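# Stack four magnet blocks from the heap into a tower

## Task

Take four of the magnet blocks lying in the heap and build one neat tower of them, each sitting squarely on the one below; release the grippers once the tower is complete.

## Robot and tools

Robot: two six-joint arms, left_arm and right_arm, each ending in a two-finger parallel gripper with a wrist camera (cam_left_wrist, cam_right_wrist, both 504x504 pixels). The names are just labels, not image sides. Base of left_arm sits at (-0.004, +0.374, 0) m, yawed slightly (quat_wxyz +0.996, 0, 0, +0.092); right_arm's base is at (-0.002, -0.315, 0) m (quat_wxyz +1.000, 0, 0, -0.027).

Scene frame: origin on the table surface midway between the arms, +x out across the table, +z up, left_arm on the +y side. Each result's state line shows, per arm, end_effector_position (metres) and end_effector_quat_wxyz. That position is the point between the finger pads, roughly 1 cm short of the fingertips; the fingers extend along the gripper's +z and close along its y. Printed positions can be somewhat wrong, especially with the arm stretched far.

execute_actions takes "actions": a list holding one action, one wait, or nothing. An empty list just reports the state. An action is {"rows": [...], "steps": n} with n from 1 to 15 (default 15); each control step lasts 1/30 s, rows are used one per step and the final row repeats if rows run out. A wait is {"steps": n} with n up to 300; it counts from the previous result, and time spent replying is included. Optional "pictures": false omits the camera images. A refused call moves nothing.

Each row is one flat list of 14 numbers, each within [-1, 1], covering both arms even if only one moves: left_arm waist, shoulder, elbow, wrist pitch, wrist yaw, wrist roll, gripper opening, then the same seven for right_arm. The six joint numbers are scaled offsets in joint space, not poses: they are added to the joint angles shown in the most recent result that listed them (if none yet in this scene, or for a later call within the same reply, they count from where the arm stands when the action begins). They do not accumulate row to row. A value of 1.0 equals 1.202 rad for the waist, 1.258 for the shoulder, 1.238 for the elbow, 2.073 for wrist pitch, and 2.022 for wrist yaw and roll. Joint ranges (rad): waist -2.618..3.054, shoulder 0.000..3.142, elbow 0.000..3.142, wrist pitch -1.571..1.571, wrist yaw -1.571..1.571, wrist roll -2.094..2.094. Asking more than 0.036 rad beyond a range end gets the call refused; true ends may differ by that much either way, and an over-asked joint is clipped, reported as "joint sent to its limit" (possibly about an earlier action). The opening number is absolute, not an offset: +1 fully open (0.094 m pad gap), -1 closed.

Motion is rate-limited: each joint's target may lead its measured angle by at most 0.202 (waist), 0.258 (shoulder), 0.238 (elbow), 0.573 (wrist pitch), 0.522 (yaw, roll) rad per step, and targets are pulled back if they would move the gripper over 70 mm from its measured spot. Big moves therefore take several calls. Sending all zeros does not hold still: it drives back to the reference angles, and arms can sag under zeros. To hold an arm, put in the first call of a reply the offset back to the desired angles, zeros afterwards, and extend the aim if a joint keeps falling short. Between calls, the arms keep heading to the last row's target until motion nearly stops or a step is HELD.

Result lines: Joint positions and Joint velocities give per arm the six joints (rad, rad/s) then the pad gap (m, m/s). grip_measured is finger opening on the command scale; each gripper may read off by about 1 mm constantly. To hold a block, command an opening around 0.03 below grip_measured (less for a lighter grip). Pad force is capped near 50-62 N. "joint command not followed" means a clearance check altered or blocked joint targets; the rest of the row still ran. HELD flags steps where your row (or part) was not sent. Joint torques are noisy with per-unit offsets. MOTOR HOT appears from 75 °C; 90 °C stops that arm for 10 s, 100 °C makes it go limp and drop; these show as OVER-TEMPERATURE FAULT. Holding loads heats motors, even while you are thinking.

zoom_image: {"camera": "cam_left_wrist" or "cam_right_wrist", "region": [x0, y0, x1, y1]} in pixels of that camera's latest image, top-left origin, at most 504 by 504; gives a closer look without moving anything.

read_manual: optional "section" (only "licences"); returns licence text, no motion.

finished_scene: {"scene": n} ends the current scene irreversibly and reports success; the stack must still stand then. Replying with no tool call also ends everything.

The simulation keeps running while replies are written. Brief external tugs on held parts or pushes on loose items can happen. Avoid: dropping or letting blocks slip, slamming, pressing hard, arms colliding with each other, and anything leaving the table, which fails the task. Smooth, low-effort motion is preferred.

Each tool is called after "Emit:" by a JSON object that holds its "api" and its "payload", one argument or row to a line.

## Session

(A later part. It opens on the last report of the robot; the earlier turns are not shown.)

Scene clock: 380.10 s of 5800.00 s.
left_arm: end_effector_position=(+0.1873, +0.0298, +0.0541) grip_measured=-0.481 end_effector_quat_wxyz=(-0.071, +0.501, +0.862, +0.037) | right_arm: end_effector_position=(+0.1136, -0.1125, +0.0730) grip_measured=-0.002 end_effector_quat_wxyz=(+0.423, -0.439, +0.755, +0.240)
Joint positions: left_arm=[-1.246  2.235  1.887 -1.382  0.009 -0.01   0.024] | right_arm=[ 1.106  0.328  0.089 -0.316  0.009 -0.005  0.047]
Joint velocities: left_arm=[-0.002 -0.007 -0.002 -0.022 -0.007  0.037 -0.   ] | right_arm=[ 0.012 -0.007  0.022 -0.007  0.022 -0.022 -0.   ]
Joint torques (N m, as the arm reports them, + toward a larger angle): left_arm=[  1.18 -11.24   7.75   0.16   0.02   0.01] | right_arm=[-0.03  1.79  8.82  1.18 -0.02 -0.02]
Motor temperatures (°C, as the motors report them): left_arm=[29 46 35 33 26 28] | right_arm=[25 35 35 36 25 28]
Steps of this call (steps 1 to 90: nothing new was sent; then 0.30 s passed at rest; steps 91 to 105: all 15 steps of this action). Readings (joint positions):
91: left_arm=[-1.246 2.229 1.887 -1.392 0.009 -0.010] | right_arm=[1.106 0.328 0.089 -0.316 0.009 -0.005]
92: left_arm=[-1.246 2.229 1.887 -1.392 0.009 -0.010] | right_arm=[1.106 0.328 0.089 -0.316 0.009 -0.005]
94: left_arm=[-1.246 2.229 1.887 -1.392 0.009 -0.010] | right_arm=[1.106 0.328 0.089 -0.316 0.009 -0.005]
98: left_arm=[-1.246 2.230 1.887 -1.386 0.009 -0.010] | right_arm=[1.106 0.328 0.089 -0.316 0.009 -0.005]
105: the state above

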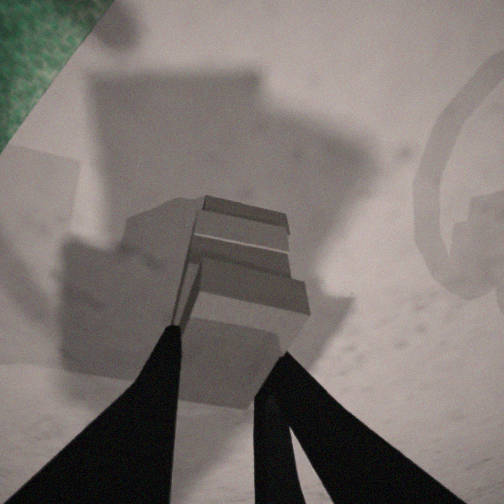

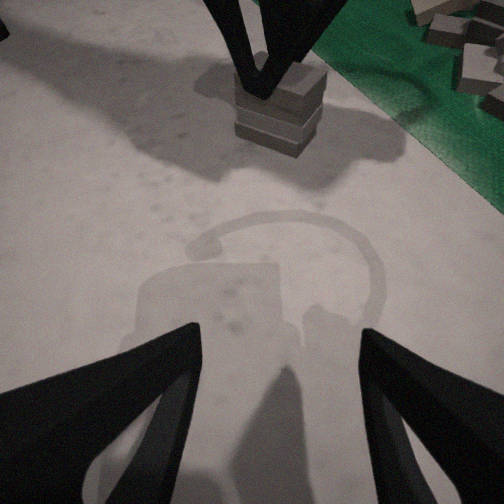

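Emit:
{"api": "execute_actions", "payload": {
  "actions": [
    {"rows":[[0,0,0,0,0,0,-0.47,0,0,0,0,0,0,0],[0,0,0,0,0,0,-0.45,0,0,0,0,0,0,0],[0,0,0,0,0,0,-0.42,0,0,0,0,0,0,0],[0,0,0,0,0,0,-0.37,0,0,0,0,0,0,0],[0,0,0,0,0,0,-0.3,0,0,0,0,0,0,0],[0,0,0,0,0,0,-0.2,0,0,0,0,0,0,0],[0,0,0,0,0,0,-0.1,0,0,0,0,0,0,0],[0,0,0,0,0,0,0,0,0,0,0,0,0,0],[0,0,0,0,0,0,0.1,0,0,0,0,0,0,0]],"steps":12}
  ],
  "pictures": false
}}

Emit:
{"api": "execute_actions", "payload": {
  "actions": [
    {"rows":[[0.002,-0.02,-0.025,0.02,0,0,0.1,0,0,0,0,0,0,0],[0.004,-0.032,-0.05,0.035,0,0,0.1,0,0,0,0,0,0,0],[0.006,-0.044,-0.075,0.05,0,0,0.1,0,0,0,0,0,0,0],[0.008,-0.056,-0.1,0.065,0,0,0.1,0,0,0,0,0,0,0],[0.01,-0.068,-0.125,0.08,0,0,0.1,0,0,0,0,0,0,0],[0.012,-0.08,-0.15,0.095,0,0,0.1,0,0,0,0,0,0,0],[0.014,-0.092,-0.175,0.11,0,0,0.1,0,0,0,0,0,0,0],[0.016,-0.104,-0.2,0.125,0,0,0.1,0,0,0,0,0,0,0],[0.018,-0.116,-0.225,0.14,0,0,0.1,0,0,0,0,0,0,0],[0.018,-0.128,-0.25,0.157,0,0,0.1,0,0,0,0,0,0,0],[0.018,-0.138,-0.275,0.173,0,0,0.1,0,0,0,0,0,0,0],[0.018,-0.146,-0.295,0.188,0,0,0.1,0,0,0,0,0,0,0]],"steps":15}
  ],
  "pictures": false
}}

Emit:
{"api": "execute_actions", "payload": {
  "actions": [
    {"steps":10}
  ]
}}

Emit:
{"api": "zoom_image", "payload": {
  "camera": "cam_right_wrist",
  "region": [200,10,360,170]
}}

Scene clock: 390.83 s of 5800.00 s.
left_arm: end_effector_position=(+0.1873, +0.0298, +0.0541) grip_measured=+0.098 end_effector_quat_wxyz=(-0.071, +0.501, +0.862, +0.037) | right_arm: end_effector_position=(+0.1136, -0.1125, +0.0730) grip_measured=-0.002 end_effector_quat_wxyz=(+0.423, -0.439, +0.755, +0.240)
Joint positions: left_arm=[-1.246  2.235  1.887 -1.382  0.009 -0.01   0.052] | right_arm=[ 1.106  0.328  0.089 -0.316  0.009 -0.005  0.047]
Joint velocities: left_arm=[-0.007  0.002 -0.002 -0.022  0.037 -0.051  0.001] | right_arm=[-0.002  0.007 -0.002 -0.066 -0.022 -0.11  -0.   ]
Joint torques (N m, as the arm reports them, + toward a larger angle): left_arm=[  0.01 -11.64   6.56  -0.01   0.01  -0.03] | right_arm=[ 0.    1.77  8.83  1.18 -0.02 -0.02]
Motor temperatures (°C, as the motors report them): left_arm=[29 46 36 33 26 28] | right_arm=[25 35 35 36 25 28]
Steps of this call (steps 1 to 15: the robot went on to your last target; steps 16 to 90: nothing new was sent; then 7.33 s passed at rest; steps 91 to 102: all 12 steps of this action). Readings (joint positions):
91: left_arm=[-1.246 2.235 1.887 -1.382 0.009 -0.010] | right_arm=[1.106 0.328 0.089 -0.316 0.009 -0.005]
92: left_arm=[-1.246 2.235 1.887 -1.382 0.009 -0.010] | right_arm=[1.106 0.328 0.089 -0.316 0.009 -0.005]
94: left_arm=[-1.246 2.235 1.887 -1.382 0.009 -0.010] | right_arm=[1.106 0.328 0.089 -0.316 0.009 -0.005]
98: left_arm=[-1.246 2.235 1.887 -1.382 0.009 -0.010] | right_arm=[1.106 0.328 0.089 -0.316 0.009 -0.005]
102: the state above

Scene clock: 391.33 s of 5800.00 s.
left_arm: end_effector_position=(+0.1826, +0.0465, +0.0277) grip_measured=+0.099 end_effector_quat_wxyz=(-0.023, +0.498, +0.867, +0.008) | right_arm: end_effector_position=(+0.1136, -0.1125, +0.0730) grip_measured=-0.002 end_effector_quat_wxyz=(+0.423, -0.439, +0.755, +0.240)
Joint positions: left_arm=[-1.236  2.076  1.539 -1.081  0.009 -0.01   0.052] | right_arm=[ 1.106  0.328  0.089 -0.316  0.009 -0.005  0.047]
Joint velocities: left_arm=[-0.002 -0.012 -0.12   0.344 -0.007 -0.007 -0.   ] | right_arm=[-0.027 -0.002 -0.007 -0.007 -0.081  0.051  0.001]
Joint torques (N m, as the arm reports them, + toward a larger angle): left_arm=[  0.8  -12.3    5.79   0.47   0.02  -0.04] | right_arm=[-0.01  1.77  8.82  1.18 -0.02 -0.01]
Motor temperatures (°C, as the motors report them): left_arm=[29 46 35 33 26 28] | right_arm=[25 35 35 36 25 28]
Steps of this call (steps 1 to 15: all 15 steps of this action). Readings (joint positions):
1: left_arm=[-1.246 2.234 1.884 -1.378 0.009 -0.010] | right_arm=[1.106 0.328 0.089 -0.316 0.009 -0.005]
2: left_arm=[-1.246 2.229 1.872 -1.365 0.009 -0.010] | right_arm=[1.106 0.328 0.089 -0.316 0.009 -0.005]
4: left_arm=[-1.246 2.209 1.826 -1.328 0.009 -0.010] | right_arm=[1.106 0.328 0.089 -0.316 0.009 -0.005]
8: left_arm=[-1.246 2.152 1.703 -1.241 0.009 -0.010] | right_arm=[1.106 0.328 0.089 -0.316 0.009 -0.005]
15: the state above

Scene clock: 391.67 s of 5800.00 s.
left_arm: end_effector_position=(+0.1905, +0.0330, +0.0267) grip_measured=+0.099 end_effector_quat_wxyz=(+0.005, +0.498, +0.867, -0.008) | right_arm: end_effector_position=(+0.1136, -0.1125, +0.0730) grip_measured=-0.002 end_effector_quat_wxyz=(+0.423, -0.439, +0.755, +0.240)
Joint positions: left_arm=[-1.235  2.076  1.535 -1.014  0.009 -0.01   0.052] | right_arm=[ 1.106  0.328  0.089 -0.316  0.009 -0.005  0.047]
Joint velocities: left_arm=[-0.017 -0.012 -0.002  0.022 -0.007 -0.037  0.001] | right_arm=[ 0.002 -0.007 -0.007  0.007  0.007  0.022 -0.   ]
Joint torques (N m, as the arm reports them, + toward a larger angle): left_arm=[  0.74 -12.52   5.32   0.45   0.02   0.  ] | right_arm=[ 0.    1.76  8.81  1.18 -0.01 -0.01]
Motor temperatures (°C, as the motors report them): left_arm=[29 46 35 33 26 28] | right_arm=[25 35 35 36 25 28]
Steps of this call (steps 1 to 10: the robot went on to your last target). Readings (joint positions):
1: left_arm=[-1.235 2.076 1.537 -1.068 0.009 -0.010] | right_arm=[1.106 0.328 0.089 -0.316 0.009 -0.005]
2: left_arm=[-1.235 2.076 1.535 -1.056 0.009 -0.010] | right_arm=[1.106 0.328 0.089 -0.316 0.009 -0.005]
4: left_arm=[-1.235 2.076 1.535 -1.037 0.009 -0.010] | right_arm=[1.106 0.328 0.089 -0.316 0.009 -0.005]
8: left_arm=[-1.235 2.076 1.535 -1.018 0.009 -0.010] | right_arm=[1.106 0.328 0.089 -0.316 0.009 -0.005]
10: the state above

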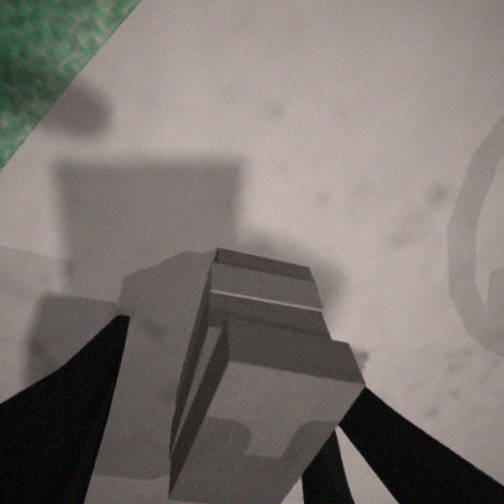

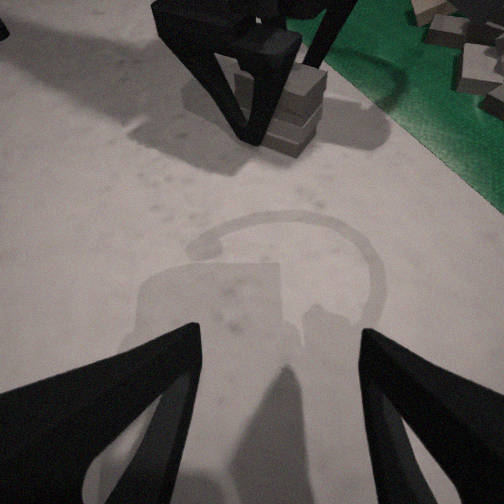

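Region (200, 10, 360, 170) of cam_right_wrist's 504x504 image, scaled by 3.150, with more detail than that image has.

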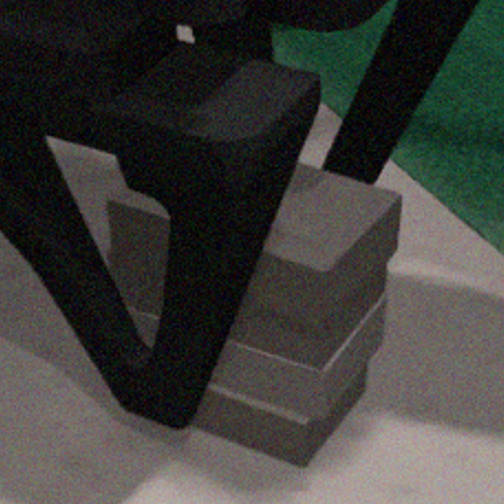

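Emit:
{"api": "execute_actions", "payload": {
  "actions": [
    {"rows":[[-0.005,0,-0.005,0.003,0,0,0.05,0,0,0,0,0,0,0],[-0.01,0,-0.01,0.006,0,0,0,0,0,0,0,0,0,0],[-0.015,0,-0.015,0.009,0,0,-0.05,0,0,0,0,0,0,0],[-0.018,0,-0.02,0.012,0,0,-0.1,0,0,0,0,0,0,0],[-0.018,0,-0.022,0.016,0,0,-0.12,0,0,0,0,0,0,0],[-0.018,0,-0.022,0.016,0,0,-0.15,0,0,0,0,0,0,0],[-0.018,0,-0.022,0.016,0,0,-0.18,0,0,0,0,0,0,0],[-0.018,0,-0.022,0.016,0,0,-0.2,0,0,0,0,0,0,0],[-0.018,0,-0.022,0.016,0,0,-0.22,0,0,0,0,0,0,0]],"steps":15}
  ]
}}

Scene clock: 396.17 s of 5800.00 s.
left_arm: end_effector_position=(+0.1868, +0.0307, +0.0239) grip_measured=-0.219 end_effector_quat_wxyz=(+0.007, +0.502, +0.865, -0.009) | right_arm: end_effector_position=(+0.1136, -0.1125, +0.0730) grip_measured=-0.002 end_effector_quat_wxyz=(+0.423, -0.439, +0.755, +0.240)
Joint positions: left_arm=[-1.246  2.076  1.524 -0.998  0.009 -0.01   0.037] | right_arm=[ 1.106  0.328  0.089 -0.316  0.009 -0.005  0.047]
Joint velocities: left_arm=[ 0.012  0.002 -0.012  0.051 -0.022 -0.037  0.   ] | right_arm=[ 0.002 -0.002 -0.007  0.007  0.007 -0.081  0.   ]
Joint torques (N m, as the arm reports them, + toward a larger angle): left_arm=[ -0.92 -10.48   5.3    0.49   0.     0.02] | right_arm=[-0.02  1.76  8.83  1.18 -0.02 -0.01]
Motor temperatures (°C, as the motors report them): left_arm=[29 47 35 33 26 28] | right_arm=[25 35 35 36 25 28]
Steps of this call (steps 1 to 30: the robot went on to your last target; steps 31 to 90: nothing new was sent; then 1.00 s passed at rest; steps 91 to 105: all 15 steps of this action). Readings (joint positions):
91: left_arm=[-1.235 2.076 1.535 -1.008 0.009 -0.010] | right_arm=[1.106 0.328 0.089 -0.316 0.009 -0.005]
92: left_arm=[-1.235 2.076 1.535 -1.008 0.009 -0.010] | right_arm=[1.106 0.328 0.089 -0.316 0.009 -0.005]
94: left_arm=[-1.237 2.076 1.535 -1.008 0.009 -0.010] | right_arm=[1.106 0.328 0.089 -0.316 0.009 -0.005]
98: left_arm=[-1.244 2.076 1.527 -1.000 0.009 -0.010] | right_arm=[1.106 0.328 0.089 -0.316 0.009 -0.005]
105: the state above

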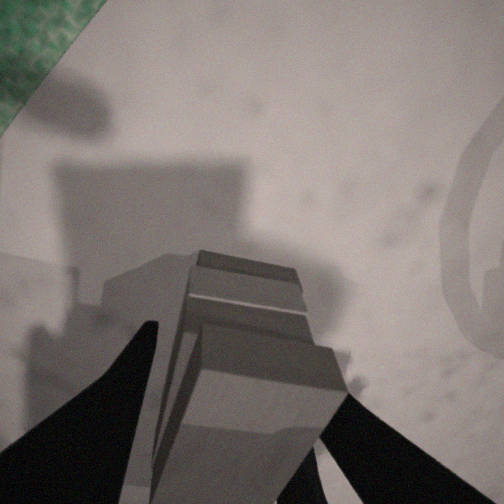

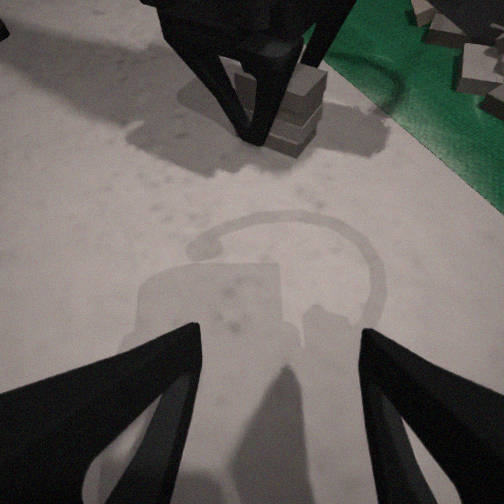

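Emit:
{"api": "execute_actions", "payload": {
  "actions": [
    {"rows":[[0,0,0,0,0,0,-0.25,0,0,0,0,0,0,0],[0,0,0,0,0,0,-0.28,0,0,0,0,0,0,0],[0,0,0,0,0,0,-0.31,0,0,0,0,0,0,0],[0,0,0,0,0,0,-0.33,0,0,0,0,0,0,0],[0,0,0,0,0,0,-0.35,0,0,0,0,0,0,0],[0,0,0,0,0,0,-0.37,0,0,0,0,0,0,0],[0,0,0,0,0,0,-0.39,0,0,0,0,0,0,0],[0,0,0,0,0,0,-0.41,0,0,0,0,0,0,0],[0,0,0,0,0,0,-0.43,0,0,0,0,0,0,0],[0,0,0,0,0,0,-0.45,0,0,0,0,0,0,0],[0,0,0,0,0,0,-0.465,0,0,0,0,0,0,0],[0,0,0,0,0,0,-0.48,0,0,0,0,0,0,0],[0,0,0,0,0,0,-0.495,0,0,0,0,0,0,0]],"steps":15}
  ]
}}

Emit:
{"api": "execute_actions", "payload": {
  "actions": [
    {"rows":[[0,0,0,0,0,0,-0.47,0,0,0,0,0,0,0],[0,0,0,0,0,0,-0.44,0,0,0,0,0,0,0],[0,0,0,0,0,0,-0.4,0,0,0,0,0,0,0],[0,0,0,0,0,0,-0.3,0,0,0,0,0,0,0],[0,0,0,0,0,0,-0.2,0,0,0,0,0,0,0],[0,0,0,0,0,0,-0.1,0,0,0,0,0,0,0],[0,0,0,0,0,0,0,0,0,0,0,0,0,0],[0,0,0,0,0,0,0.1,0,0,0,0,0,0,0],[0,0,0,0,0,0,0.2,0,0,0,0,0,0,0],[0,0,0,0,0,0,0.3,0,0,0,0,0,0,0],[0,0,0,0,0,0,0.4,0,0,0,0,0,0,0],[0,0,0,0,0,0,0.5,0,0,0,0,0,0,0],[0,0,0,0,0,0,0.6,0,0,0,0,0,0,0]],"steps":15}
  ]
}}

Emit:
{"api": "zoom_image", "payload": {
  "camera": "cam_right_wrist",
  "region": [200,10,360,170]
}}

Scene clock: 402.43 s of 5800.00 s.
left_arm: end_effector_position=(+0.1863, +0.0301, +0.0239) grip_measured=-0.468 end_effector_quat_wxyz=(+0.006, +0.502, +0.864, -0.012) | right_arm: end_effector_position=(+0.1136, -0.1125, +0.0730) grip_measured=-0.002 end_effector_quat_wxyz=(+0.423, -0.439, +0.755, +0.240)
Joint positions: left_arm=[-1.246  2.076  1.524 -0.996  0.014 -0.01   0.025] | right_arm=[ 1.106  0.328  0.089 -0.316  0.009 -0.005  0.047]
Joint velocities: left_arm=[ 0.002 -0.007  0.007  0.022 -0.037 -0.022 -0.002] | right_arm=[-0.007 -0.002 -0.027 -0.022  0.007 -0.081 -0.   ]
Joint torques (N m, as the arm reports them, + toward a larger angle): left_arm=[ -0.05 -10.5    6.67   0.3   -0.02  -0.01] | right_arm=[-0.03  1.77  8.83  1.18 -0.01 -0.02]
Motor temperatures (°C, as the motors report them): left_arm=[29 46 35 33 26 28] | right_arm=[25 35 35 36 25 28]
Steps of this call (steps 1 to 15: the robot went on to your last target; steps 16 to 90: nothing new was sent; then 2.77 s passed at rest; steps 91 to 105: all 15 steps of this action). Readings (joint positions):
91: left_arm=[-1.246 2.076 1.524 -0.996 0.009 -0.010] | right_arm=[1.106 0.328 0.089 -0.316 0.009 -0.005]
92: left_arm=[-1.246 2.076 1.524 -0.996 0.009 -0.010] | right_arm=[1.106 0.328 0.089 -0.316 0.009 -0.005]
94: left_arm=[-1.246 2.076 1.524 -0.996 0.009 -0.010] | right_arm=[1.106 0.328 0.089 -0.316 0.009 -0.005]
98: left_arm=[-1.246 2.076 1.524 -0.996 0.010 -0.010] | right_arm=[1.106 0.328 0.089 -0.316 0.009 -0.005]
105: the state above

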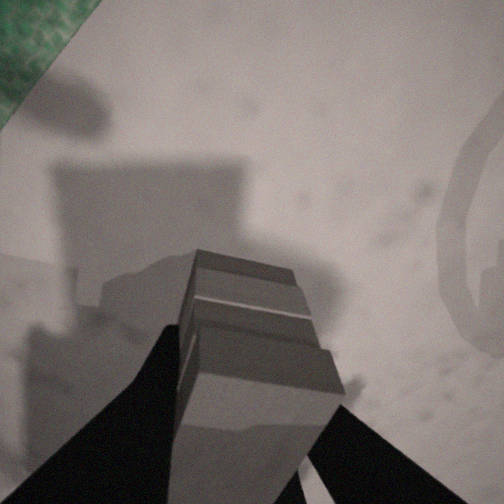

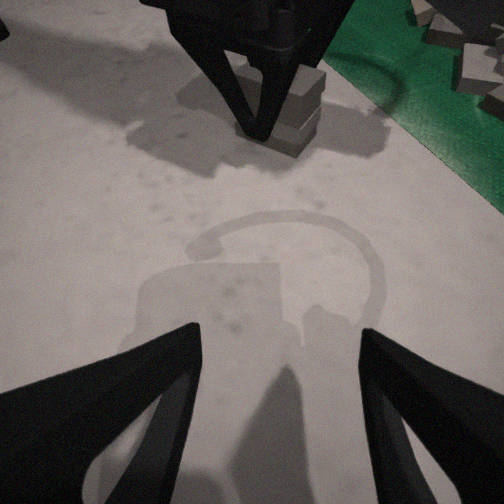

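Scene clock: 402.93 s of 5800.00 s.
left_arm: end_effector_position=(+0.1863, +0.0301, +0.0239) grip_measured=+0.596 end_effector_quat_wxyz=(+0.006, +0.502, +0.864, -0.012) | right_arm: end_effector_position=(+0.1136, -0.1125, +0.0730) grip_measured=-0.002 end_effector_quat_wxyz=(+0.423, -0.439, +0.755, +0.240)
Joint positions: left_arm=[-1.246  2.076  1.524 -0.996  0.014 -0.01   0.075] | right_arm=[ 1.106  0.328  0.089 -0.316  0.009 -0.005  0.047]
Joint velocities: left_arm=[ 0.007 -0.022 -0.002 -0.081 -0.051  0.037  0.004] | right_arm=[-0.017 -0.002  0.012 -0.007 -0.066  0.037  0.001]
Joint torques (N m, as the arm reports them, + toward a larger angle): left_arm=[ -0.02 -10.42   6.73   0.33  -0.01   0.01] | right_arm=[ 0.01  1.78  8.83  1.18 -0.02 -0.01]
Motor temperatures (°C, as the motors report them): left_arm=[29 46 35 33 26 28] | right_arm=[25 35 35 36 25 28]
Steps of this call (steps 1 to 15: all 15 steps of this action). Readings (joint positions):
1: left_arm=[-1.246 2.076 1.524 -0.996 0.014 -0.010] | right_arm=[1.106 0.328 0.089 -0.316 0.009 -0.005]
2: left_arm=[-1.246 2.076 1.524 -0.996 0.014 -0.010] | right_arm=[1.106 0.328 0.089 -0.316 0.009 -0.005]
4: left_arm=[-1.246 2.076 1.524 -0.996 0.014 -0.010] | right_arm=[1.106 0.328 0.089 -0.316 0.009 -0.005]
8: left_arm=[-1.246 2.076 1.524 -0.996 0.014 -0.010] | right_arm=[1.106 0.328 0.089 -0.316 0.009 -0.005]
15: the state above

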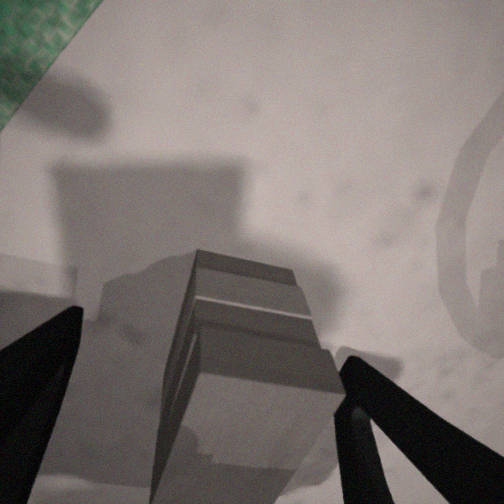

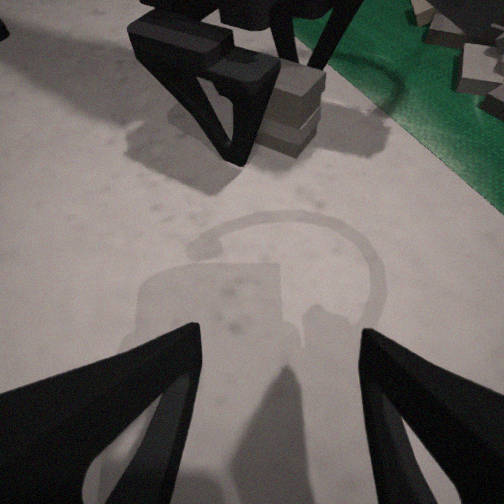

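Region (200, 10, 360, 170) of cam_right_wrist's 504x504 image, scaled by 3.150, with more detail than that image has.

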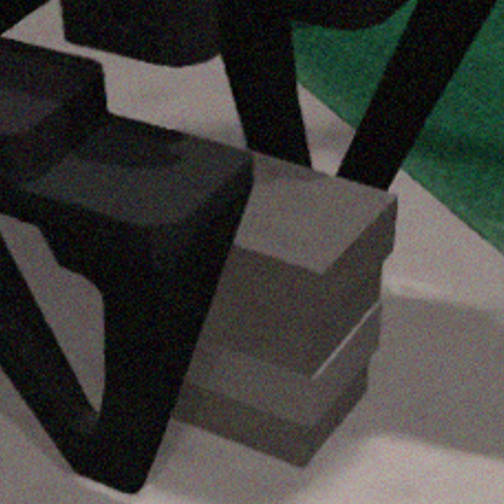

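Emit:
{"api": "execute_actions", "payload": {
  "actions": [
    {"rows":[[0,0,0,0,0,-0.03,0.7,0,0,0,0,0,0,0],[0,0,0,0,0,-0.08,0.8,0,0,0,0,0,0,0],[0,0,0,0,0,-0.14,0.8,0,0,0,0,0,0,0],[0,0,0,0,0,-0.2,0.8,0,0,0,0,0,0,0],[0,0,0,0,0,-0.26,0.8,0,0,0,0,0,0,0],[0,0,0,0,0,-0.32,0.8,0,0,0,0,0,0,0],[0,0,0,0,0,-0.38,0.8,0,0,0,0,0,0,0],[0,0,0,0,0,-0.44,0.8,0,0,0,0,0,0,0],[0,0,0,0,0,-0.5,0.8,0,0,0,0,0,0,0],[0,0,0,0,0,-0.56,0.8,0,0,0,0,0,0,0],[0,0,0,0,0,-0.62,0.8,0,0,0,0,0,0,0],[0,0,0,0,0,-0.68,0.8,0,0,0,0,0,0,0],[0,0,0,0,0,-0.73,0.8,0,0,0,0,0,0,0],[0,0,0,0,0,-0.76,0.8,0,0,0,0,0,0,0],[0,0,0,0,0,-0.78,0.8,0,0,0,0,0,0,0]],"steps":15}
  ],
  "pictures": false
}}

Emit:
{"api": "execute_actions", "payload": {
  "actions": [
    {"steps":12}
  ]
}}

Scene clock: 409.93 s of 5800.00 s.
left_arm: end_effector_position=(+0.1863, +0.0301, +0.0239) grip_measured=+0.799 end_effector_quat_wxyz=(-0.001, -0.061, +0.998, -0.013) | right_arm: end_effector_position=(+0.1136, -0.1125, +0.0730) grip_measured=-0.002 end_effector_quat_wxyz=(+0.423, -0.439, +0.755, +0.240)
Joint positions: left_arm=[-1.246  2.076  1.524 -0.996  0.014 -1.185  0.085] | right_arm=[ 1.106  0.328  0.089 -0.316  0.009 -0.005  0.047]
Joint velocities: left_arm=[ 0.002 -0.012 -0.007 -0.066 -0.066 -2.63   0.001] | right_arm=[ 0.007  0.002 -0.007 -0.022  0.022  0.022  0.001]
Joint torques (N m, as the arm reports them, + toward a larger angle): left_arm=[ -0.02 -10.51   6.66   0.3    0.01   0.  ] | right_arm=[-0.04  1.79  8.84  1.18 -0.02 -0.02]
Motor temperatures (°C, as the motors report them): left_arm=[29 45 35 33 26 28] | right_arm=[25 35 35 36 25 28]
Steps of this call (steps 1 to 15: the robot went on to your last target; steps 16 to 90: nothing new was sent; then 3.50 s passed at rest; steps 91 to 105: all 15 steps of this action). Readings (joint positions):
91: left_arm=[-1.246 2.076 1.524 -0.996 0.014 -0.019] | right_arm=[1.106 0.328 0.089 -0.316 0.009 -0.005]
92: left_arm=[-1.246 2.076 1.524 -0.996 0.014 -0.044] | right_arm=[1.106 0.328 0.089 -0.316 0.009 -0.005]
94: left_arm=[-1.246 2.076 1.524 -0.996 0.014 -0.148] | right_arm=[1.106 0.328 0.089 -0.316 0.009 -0.005]
98: left_arm=[-1.246 2.076 1.524 -0.996 0.014 -0.489] | right_arm=[1.106 0.328 0.089 -0.316 0.009 -0.005]
105: the state above

Scene clock: 410.33 s of 5800.00 s.
left_arm: end_effector_position=(+0.1863, +0.0301, +0.0239) grip_measured=+0.799 end_effector_quat_wxyz=(-0.004, -0.243, +0.970, -0.013) | right_arm: end_effector_position=(+0.1136, -0.1125, +0.0730) grip_measured=-0.002 end_effector_quat_wxyz=(+0.423, -0.439, +0.755, +0.240)
Joint positions: left_arm=[-1.246  2.076  1.524 -0.996  0.014 -1.555  0.085] | right_arm=[ 1.106  0.328  0.089 -0.316  0.009 -0.005  0.047]
Joint velocities: left_arm=[-0.017 -0.002 -0.002 -0.022 -0.022 -0.11  -0.   ] | right_arm=[ 0.007 -0.007 -0.012 -0.066 -0.007 -0.007  0.001]
Joint torques (N m, as the arm reports them, + toward a larger angle): left_arm=[ -0.05 -10.53   6.66   0.33  -0.03  -0.03] | right_arm=[-0.01  1.76  8.82  1.18 -0.01 -0.01]
Motor temperatures (°C, as the motors report them): left_arm=[29 45 35 33 26 28] | right_arm=[25 35 35 36 25 28]
Steps of this call (steps 1 to 12: the robot went on to your last target). Readings (joint positions):
1: left_arm=[-1.246 2.076 1.524 -0.996 0.014 -1.266] | right_arm=[1.106 0.328 0.089 -0.316 0.009 -0.005]
2: left_arm=[-1.246 2.076 1.524 -0.996 0.014 -1.329] | right_arm=[1.106 0.328 0.089 -0.316 0.009 -0.005]
4: left_arm=[-1.246 2.076 1.524 -0.996 0.014 -1.421] | right_arm=[1.106 0.328 0.089 -0.316 0.009 -0.005]
8: left_arm=[-1.246 2.076 1.524 -0.996 0.014 -1.517] | right_arm=[1.106 0.328 0.089 -0.316 0.009 -0.005]
12: the state above

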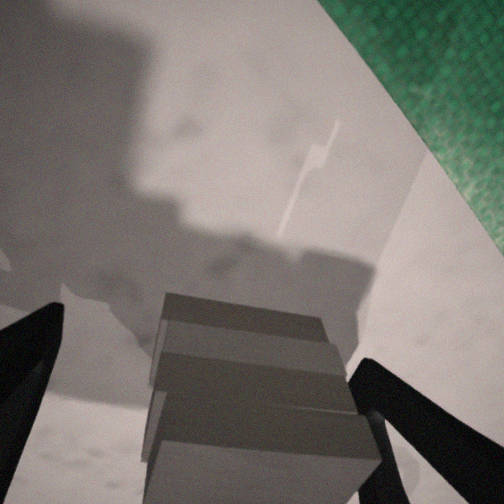

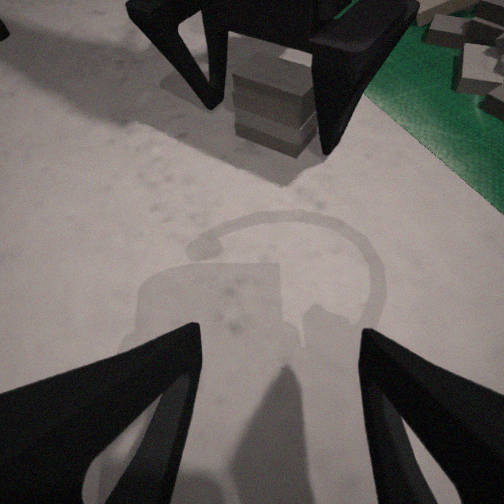

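Emit:
{"api": "execute_actions", "payload": {
  "actions": [
    {"rows":[[0,0,0,0.004,0,-0.01,0.7,0,0,0,0,0,0,0],[0,0,0,0.008,0,-0.01,0.6,0,0,0,0,0,0,0],[0,0,0,0.012,0,-0.01,0.5,0,0,0,0,0,0,0],[0,0,0,0.015,0,-0.01,0.4,0,0,0,0,0,0,0],[0,0,0,0.015,0,-0.01,0.3,0,0,0,0,0,0,0],[0,0,0,0.015,0,-0.01,0.22,0,0,0,0,0,0,0],[0,0,0,0.015,0,-0.01,0.16,0,0,0,0,0,0,0],[0,0,0,0.015,0,-0.01,0.12,0,0,0,0,0,0,0]],"steps":15}
  ]
}}

Emit:
{"api": "zoom_image", "payload": {
  "camera": "cam_right_wrist",
  "region": [200,10,360,170]
}}

Scene clock: 415.47 s of 5800.00 s.
left_arm: end_effector_position=(+0.1892, +0.0248, +0.0241) grip_measured=+0.121 end_effector_quat_wxyz=(-0.001, -0.256, +0.966, -0.024) | right_arm: end_effector_position=(+0.1136, -0.1125, +0.0730) grip_measured=-0.002 end_effector_quat_wxyz=(+0.423, -0.439, +0.755, +0.240)
Joint positions: left_arm=[-1.246  2.076  1.524 -0.972  0.014 -1.581  0.053] | right_arm=[ 1.106  0.328  0.089 -0.316  0.009 -0.005  0.047]
Joint velocities: left_arm=[-0.012 -0.017 -0.002 -0.022 -0.037  0.081 -0.   ] | right_arm=[ 0.002 -0.007  0.007  0.007 -0.051  0.125 -0.   ]
Joint torques (N m, as the arm reports them, + toward a larger angle): left_arm=[  0.06 -10.6    6.75   0.4    0.     0.06] | right_arm=[ 0.    1.79  8.82  1.18 -0.01 -0.02]
Motor temperatures (°C, as the motors report them): left_arm=[29 45 35 33 26 28] | right_arm=[25 35 35 36 25 28]
Steps of this call (steps 1 to 30: the robot went on to your last target; steps 31 to 90: nothing new was sent; then 1.63 s passed at rest; steps 91 to 105: all 15 steps of this action). Readings (joint positions):
91: left_arm=[-1.246 2.076 1.524 -0.996 0.014 -1.581] | right_arm=[1.106 0.328 0.089 -0.316 0.009 -0.005]
92: left_arm=[-1.246 2.076 1.524 -0.995 0.014 -1.581] | right_arm=[1.106 0.328 0.089 -0.316 0.009 -0.005]
94: left_arm=[-1.246 2.076 1.524 -0.989 0.014 -1.581] | right_arm=[1.106 0.328 0.089 -0.316 0.009 -0.005]
98: left_arm=[-1.246 2.076 1.524 -0.977 0.014 -1.581] | right_arm=[1.106 0.328 0.089 -0.316 0.009 -0.005]
105: the state above

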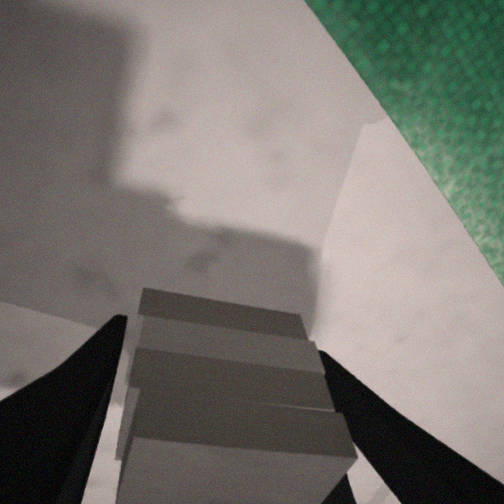

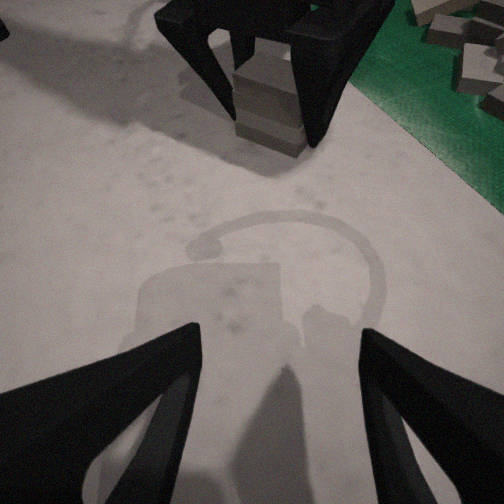

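Region (200, 10, 360, 170) of cam_right_wrist's 504x504 image, scaled by 3.150, with more detail than that image has.

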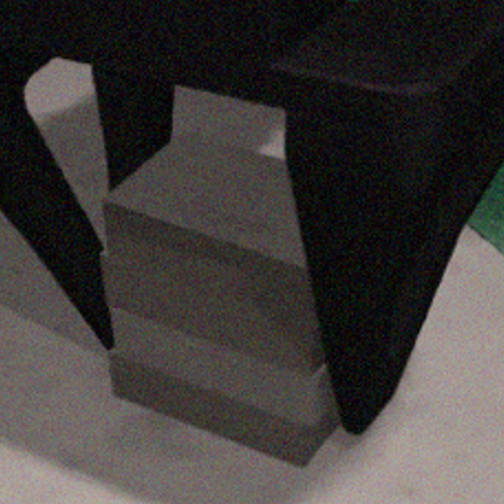

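Emit:
{"api": "execute_actions", "payload": {
  "actions": [
    {"rows":[[0,0.004,0,0,0,0,0.1,0,0,0,0,0,0,0],[0,0.008,0,0,0,0,0.08,0,0,0,0,0,0,0],[0,0.01,0,0,0,0,0.06,0,0,0,0,0,0,0],[0,0.01,0,0,0,0,0.04,0,0,0,0,0,0,0],[0,0.01,0,0,0,0,0.02,0,0,0,0,0,0,0],[0,0.01,0,0,0,0,0,0,0,0,0,0,0,0],[0,0.01,0,0,0,0,-0.02,0,0,0,0,0,0,0],[0,0.01,0,0,0,0,-0.04,0,0,0,0,0,0,0],[0,0.01,0,0,0,0,-0.06,0,0,0,0,0,0,0],[0,0.01,0,0,0,0,-0.08,0,0,0,0,0,0,0],[0,0.01,0,0,0,0,-0.1,0,0,0,0,0,0,0],[0,0.01,0,0,0,0,-0.12,0,0,0,0,0,0,0],[0,0.01,0,0,0,0,-0.14,0,0,0,0,0,0,0],[0,0.01,0,0,0,0,-0.155,0,0,0,0,0,0,0],[0,0.01,0,0,0,0,-0.165,0,0,0,0,0,0,0]],"steps":15}
  ],
  "pictures": false
}}

Emit:
{"api": "execute_actions", "payload": {
  "actions": [
    {"steps":6}
  ]
}}

Emit:
{"api": "zoom_image", "payload": {
  "camera": "cam_right_wrist",
  "region": [200,10,360,170]
}}

Scene clock: 422.07 s of 5800.00 s.
left_arm: end_effector_position=(+0.1887, +0.0257, +0.0236) grip_measured=-0.066 end_effector_quat_wxyz=(-0.001, -0.256, +0.966, -0.022) | right_arm: end_effector_position=(+0.1136, -0.1125, +0.0730) grip_measured=-0.002 end_effector_quat_wxyz=(+0.423, -0.439, +0.755, +0.240)
Joint positions: left_arm=[-1.246  2.077  1.524 -0.976  0.014 -1.581  0.044] | right_arm=[ 1.106  0.328  0.089 -0.316  0.009 -0.005  0.047]
Joint velocities: left_arm=[ 0.007 -0.002 -0.002 -0.051 -0.051  0.037 -0.001] | right_arm=[ 0.012 -0.012 -0.002  0.022 -0.007  0.007  0.001]
Joint torques (N m, as the arm reports them, + toward a larger angle): left_arm=[-0.12 -9.47  6.75  0.38  0.   -0.02] | right_arm=[ 0.    1.77  8.84  1.18 -0.01 -0.02]
Motor temperatures (°C, as the motors report them): left_arm=[29 45 35 33 26 28] | right_arm=[25 35 35 36 25 28]
Steps of this call (steps 1 to 15: the robot went on to your last target; steps 16 to 90: nothing new was sent; then 3.10 s passed at rest; steps 91 to 105: all 15 steps of this action). Readings (joint positions):
91: left_arm=[-1.246 2.076 1.524 -0.971 0.014 -1.581] | right_arm=[1.106 0.328 0.089 -0.316 0.009 -0.005]
92: left_arm=[-1.246 2.076 1.524 -0.971 0.014 -1.581] | right_arm=[1.106 0.328 0.089 -0.316 0.009 -0.005]
94: left_arm=[-1.246 2.076 1.524 -0.971 0.014 -1.581] | right_arm=[1.106 0.328 0.089 -0.316 0.009 -0.005]
98: left_arm=[-1.246 2.077 1.524 -0.975 0.014 -1.581] | right_arm=[1.106 0.328 0.089 -0.316 0.009 -0.005]
105: the state above

Scene clock: 422.27 s of 5800.00 s.
left_arm: end_effector_position=(+0.1887, +0.0257, +0.0236) grip_measured=-0.066 end_effector_quat_wxyz=(-0.001, -0.256, +0.966, -0.022) | right_arm: end_effector_position=(+0.1136, -0.1125, +0.0730) grip_measured=-0.002 end_effector_quat_wxyz=(+0.423, -0.439, +0.755, +0.240)
Joint positions: left_arm=[-1.246  2.077  1.524 -0.976  0.014 -1.581  0.044] | right_arm=[ 1.106  0.328  0.089 -0.316  0.009 -0.005  0.047]
Joint velocities: left_arm=[-0.022  0.002 -0.007  0.051 -0.022 -0.066  0.   ] | right_arm=[ 0.002  0.007  0.017  0.007  0.022 -0.022  0.001]
Joint torques (N m, as the arm reports them, + toward a larger angle): left_arm=[-0.06 -9.52  6.75  0.4   0.02  0.  ] | right_arm=[-0.02  1.78  8.82  1.18 -0.01 -0.01]
Motor temperatures (°C, as the motors report them): left_arm=[29 45 35 33 26 28] | right_arm=[25 35 35 36 25 28]
Steps of this call (steps 1 to 6: the robot went on to your last target). Readings (joint positions):
1: left_arm=[-1.246 2.077 1.524 -0.976 0.014 -1.581] | right_arm=[1.106 0.328 0.089 -0.316 0.009 -0.005]
2: left_arm=[-1.246 2.077 1.524 -0.976 0.014 -1.581] | right_arm=[1.106 0.328 0.089 -0.316 0.009 -0.005]
4: left_arm=[-1.246 2.077 1.524 -0.976 0.014 -1.581] | right_arm=[1.106 0.328 0.089 -0.316 0.009 -0.005]
6: the state above

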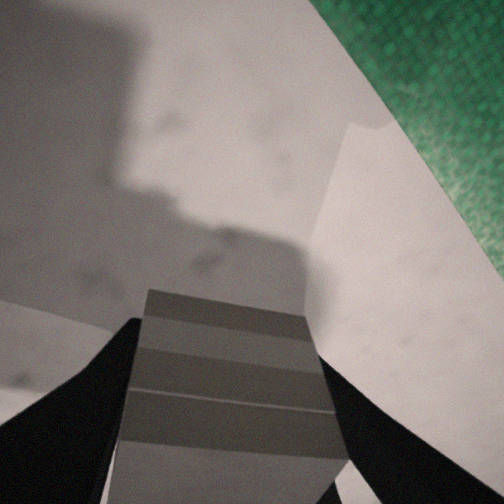

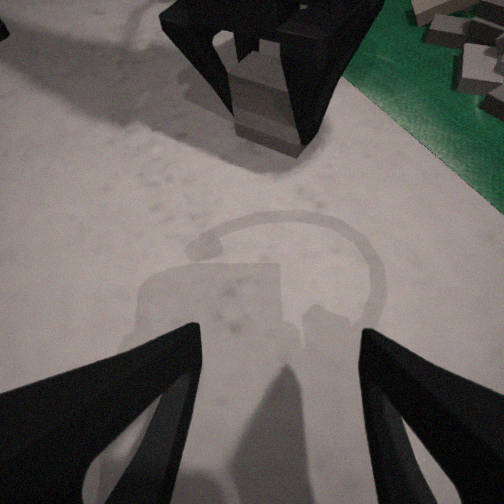

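Region (200, 10, 360, 170) of cam_right_wrist's 504x504 image, scaled by 3.150, with more detail than that image has.

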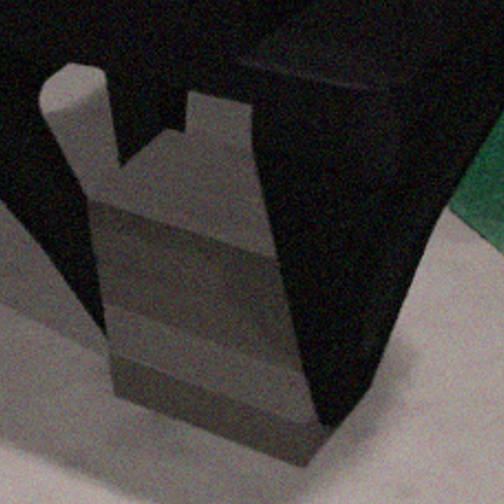

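Emit:
{"api": "execute_actions", "payload": {
  "actions": [
    {"rows":[[0,0,0,0,0,0,-0.08,0,0,0,0,0,0,0],[0,0,0,0,0,0,-0.05,0,0,0,0,0,0,0],[0,0,0,0,0,0,-0.02,0,0,0,0,0,0,0],[0,0,0,0,0,0,0.05,0,0,0,0,0,0,0],[0,0,0,0,0,0,0.15,0,0,0,0,0,0,0],[0,0,0,0,0,0,0.3,0,0,0,0,0,0,0],[0,0,0,0,0,0,0.45,0,0,0,0,0,0,0],[0,0,0,0,0,0,0.6,0,0,0,0,0,0,0],[0,0,0,0,0,0,0.75,0,0,0,0,0,0,0],[0,0,0,0,0,0,0.9,0,0,0,0,0,0,0]],"steps":12}
  ],
  "pictures": false
}}

Emit:
{"api": "execute_actions", "payload": {
  "actions": [
    {"rows":[[0,-0.01,0.02,-0.012,0,0,0.9,0,0,0,0,0,0,0],[0,-0.015,0.03,-0.02,0,0,0.9,0,0,0,0,0,0,0],[0,-0.02,0.04,-0.03,0,0,0.9,0,0,0,0,0,0,0],[0,-0.025,0.05,-0.04,0,0,0.9,0,0,0,0,0,0,0],[0,-0.03,0.06,-0.05,0,0,0.9,0,0,0,0,0,0,0],[0,-0.035,0.07,-0.06,0,0,0.9,0,0,0,0,0,0,0],[0,-0.04,0.08,-0.07,0,0,0.9,0,0,0,0,0,0,0],[0,-0.045,0.09,-0.08,0,0,0.9,0,0,0,0,0,0,0],[0,-0.05,0.1,-0.088,0,0,0.9,0,0,0,0,0,0,0],[0,-0.055,0.115,-0.097,0,0,0.9,0,0,0,0,0,0,0],[0,-0.06,0.13,-0.106,0,0,0.9,0,0,0,0,0,0,0],[0,-0.065,0.145,-0.116,0,0,0.9,0,0,0,0,0,0,0],[0,-0.07,0.16,-0.126,0,0,0.9,0,0,0,0,0,0,0],[0,-0.075,0.175,-0.136,0,0,0.9,0,0,0,0,0,0,0],[0,-0.08,0.19,-0.146,0,0,0.9,0,0,0,0,0,0,0]],"steps":15}
  ],
  "pictures": false
}}

Emit:
{"api": "execute_actions", "payload": {
  "actions": [
    {"steps":10}
  ]
}}

Emit:
{"api": "zoom_image", "payload": {
  "camera": "cam_right_wrist",
  "region": [200,10,360,170]
}}

Scene clock: 430.20 s of 5800.00 s.
left_arm: end_effector_position=(+0.1886, +0.0257, +0.0237) grip_measured=+0.894 end_effector_quat_wxyz=(-0.002, -0.256, +0.966, -0.022) | right_arm: end_effector_position=(+0.1136, -0.1125, +0.0730) grip_measured=-0.002 end_effector_quat_wxyz=(+0.423, -0.439, +0.755, +0.240)
Joint positions: left_arm=[-1.246  2.077  1.524 -0.976  0.014 -1.581  0.089] | right_arm=[ 1.106  0.328  0.089 -0.316  0.009 -0.005  0.047]
Joint velocities: left_arm=[-0.012 -0.007  0.007 -0.007  0.037 -0.022  0.008] | right_arm=[ 0.002  0.007 -0.012 -0.007  0.051 -0.051 -0.001]
Joint torques (N m, as the arm reports them, + toward a larger angle): left_arm=[ -0.11 -10.56   6.85   0.35  -0.02   0.04] | right_arm=[-0.01  1.76  8.83  1.18 -0.01 -0.02]
Motor temperatures (°C, as the motors report them): left_arm=[29 44 35 32 26 28] | right_arm=[25 35 35 36 25 28]
Steps of this call (steps 1 to 15: the robot went on to your last target; steps 16 to 90: nothing new was sent; then 4.53 s passed at rest; steps 91 to 102: all 12 steps of this action). Readings (joint positions):
91: left_arm=[-1.246 2.077 1.524 -0.976 0.014 -1.581] | right_arm=[1.106 0.328 0.089 -0.316 0.009 -0.005]
92: left_arm=[-1.246 2.077 1.524 -0.976 0.014 -1.581] | right_arm=[1.106 0.328 0.089 -0.316 0.009 -0.005]
94: left_arm=[-1.246 2.077 1.524 -0.976 0.014 -1.581] | right_arm=[1.106 0.328 0.089 -0.316 0.009 -0.005]
98: left_arm=[-1.246 2.077 1.524 -0.976 0.014 -1.581] | right_arm=[1.106 0.328 0.089 -0.316 0.009 -0.005]
102: the state above

Scene clock: 430.70 s of 5800.00 s.
left_arm: end_effector_position=(+0.1915, +0.0205, +0.0920) grip_measured=+0.899 end_effector_quat_wxyz=(+0.003, -0.256, +0.966, -0.041) | right_arm: end_effector_position=(+0.1136, -0.1125, +0.0730) grip_measured=-0.002 end_effector_quat_wxyz=(+0.423, -0.439, +0.755, +0.240)
Joint positions: left_arm=[-1.246  2.01   1.699 -1.178  0.014 -1.581  0.089] | right_arm=[ 1.106  0.328  0.089 -0.316  0.009 -0.005  0.047]
Joint velocities: left_arm=[-0.012 -0.203  0.549 -0.52  -0.022 -0.022  0.   ] | right_arm=[-0.007 -0.007 -0.012 -0.037  0.022  0.051 -0.   ]
Joint torques (N m, as the arm reports them, + toward a larger angle): left_arm=[ -0.17 -12.05   9.58   0.22   0.02  -0.03] | right_arm=[-0.02  1.77  8.84  1.18 -0.01 -0.01]
Motor temperatures (°C, as the motors report them): left_arm=[29 45 35 32 26 28] | right_arm=[25 35 35 36 25 28]
Steps of this call (steps 1 to 15: all 15 steps of this action). Readings (joint positions):
1: left_arm=[-1.246 2.077 1.524 -0.976 0.014 -1.581] | right_arm=[1.106 0.328 0.089 -0.316 0.009 -0.005]
2: left_arm=[-1.246 2.077 1.524 -0.979 0.014 -1.581] | right_arm=[1.106 0.328 0.089 -0.316 0.009 -0.005]
4: left_arm=[-1.246 2.077 1.533 -0.998 0.014 -1.581] | right_arm=[1.106 0.328 0.089 -0.316 0.009 -0.005]
8: left_arm=[-1.246 2.063 1.579 -1.056 0.014 -1.581] | right_arm=[1.106 0.328 0.089 -0.316 0.009 -0.005]
15: the state above

Scene clock: 431.03 s of 5800.00 s.
left_arm: end_effector_position=(+0.1879, +0.0268, +0.1122) grip_measured=+0.899 end_effector_quat_wxyz=(+0.003, -0.256, +0.966, -0.040) | right_arm: end_effector_position=(+0.1136, -0.1125, +0.0730) grip_measured=-0.002 end_effector_quat_wxyz=(+0.423, -0.439, +0.755, +0.240)
Joint positions: left_arm=[-1.246  1.981  1.738 -1.249  0.014 -1.581  0.089] | right_arm=[ 1.106  0.328  0.089 -0.316  0.009 -0.005  0.047]
Joint velocities: left_arm=[ 0.002 -0.017 -0.007 -0.139 -0.037  0.051 -0.001] | right_arm=[-0.007 -0.002 -0.017  0.007  0.037 -0.007  0.   ]
Joint torques (N m, as the arm reports them, + toward a larger angle): left_arm=[ -0.07 -10.47   9.09   0.23   0.03   0.01] | right_arm=[ 0.    1.78  8.82  1.18 -0.01 -0.01]
Motor temperatures (°C, as the motors report them): left_arm=[29 45 35 32 26 28] | right_arm=[25 35 35 36 25 28]
Steps of this call (steps 1 to 10: the robot went on to your last target). Readings (joint positions):
1: left_arm=[-1.246 2.003 1.715 -1.192 0.014 -1.581] | right_arm=[1.106 0.328 0.089 -0.316 0.009 -0.005]
2: left_arm=[-1.246 1.995 1.726 -1.202 0.014 -1.581] | right_arm=[1.106 0.328 0.089 -0.316 0.009 -0.005]
4: left_arm=[-1.246 1.983 1.736 -1.219 0.014 -1.581] | right_arm=[1.106 0.328 0.089 -0.316 0.009 -0.005]
8: left_arm=[-1.246 1.981 1.738 -1.243 0.014 -1.581] | right_arm=[1.106 0.328 0.089 -0.316 0.009 -0.005]
10: the state above

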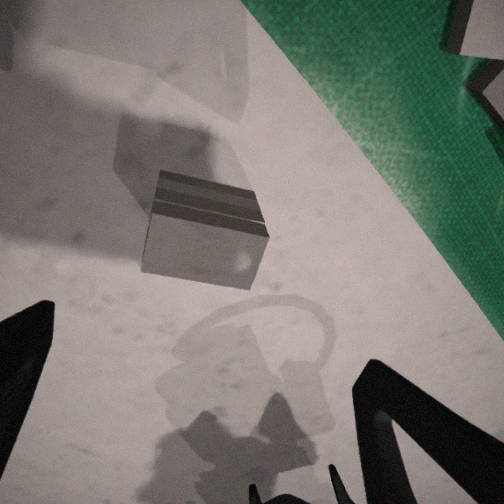

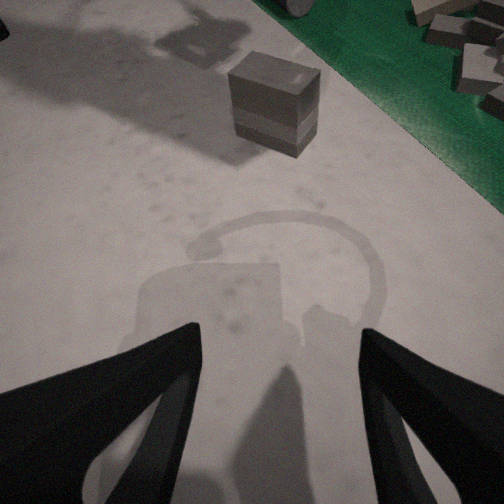

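Region (200, 10, 360, 170) of cam_right_wrist's 504x504 image, scaled by 3.150, with more detail than that image has.

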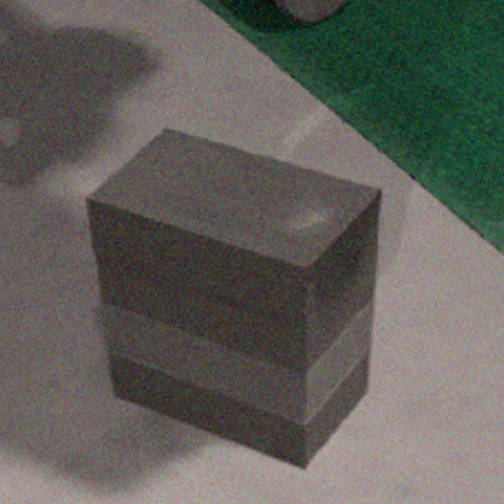

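Emit:
{"api": "finished_scene", "payload": {
  "scene": 2
}}

The scene is finished: the task was done.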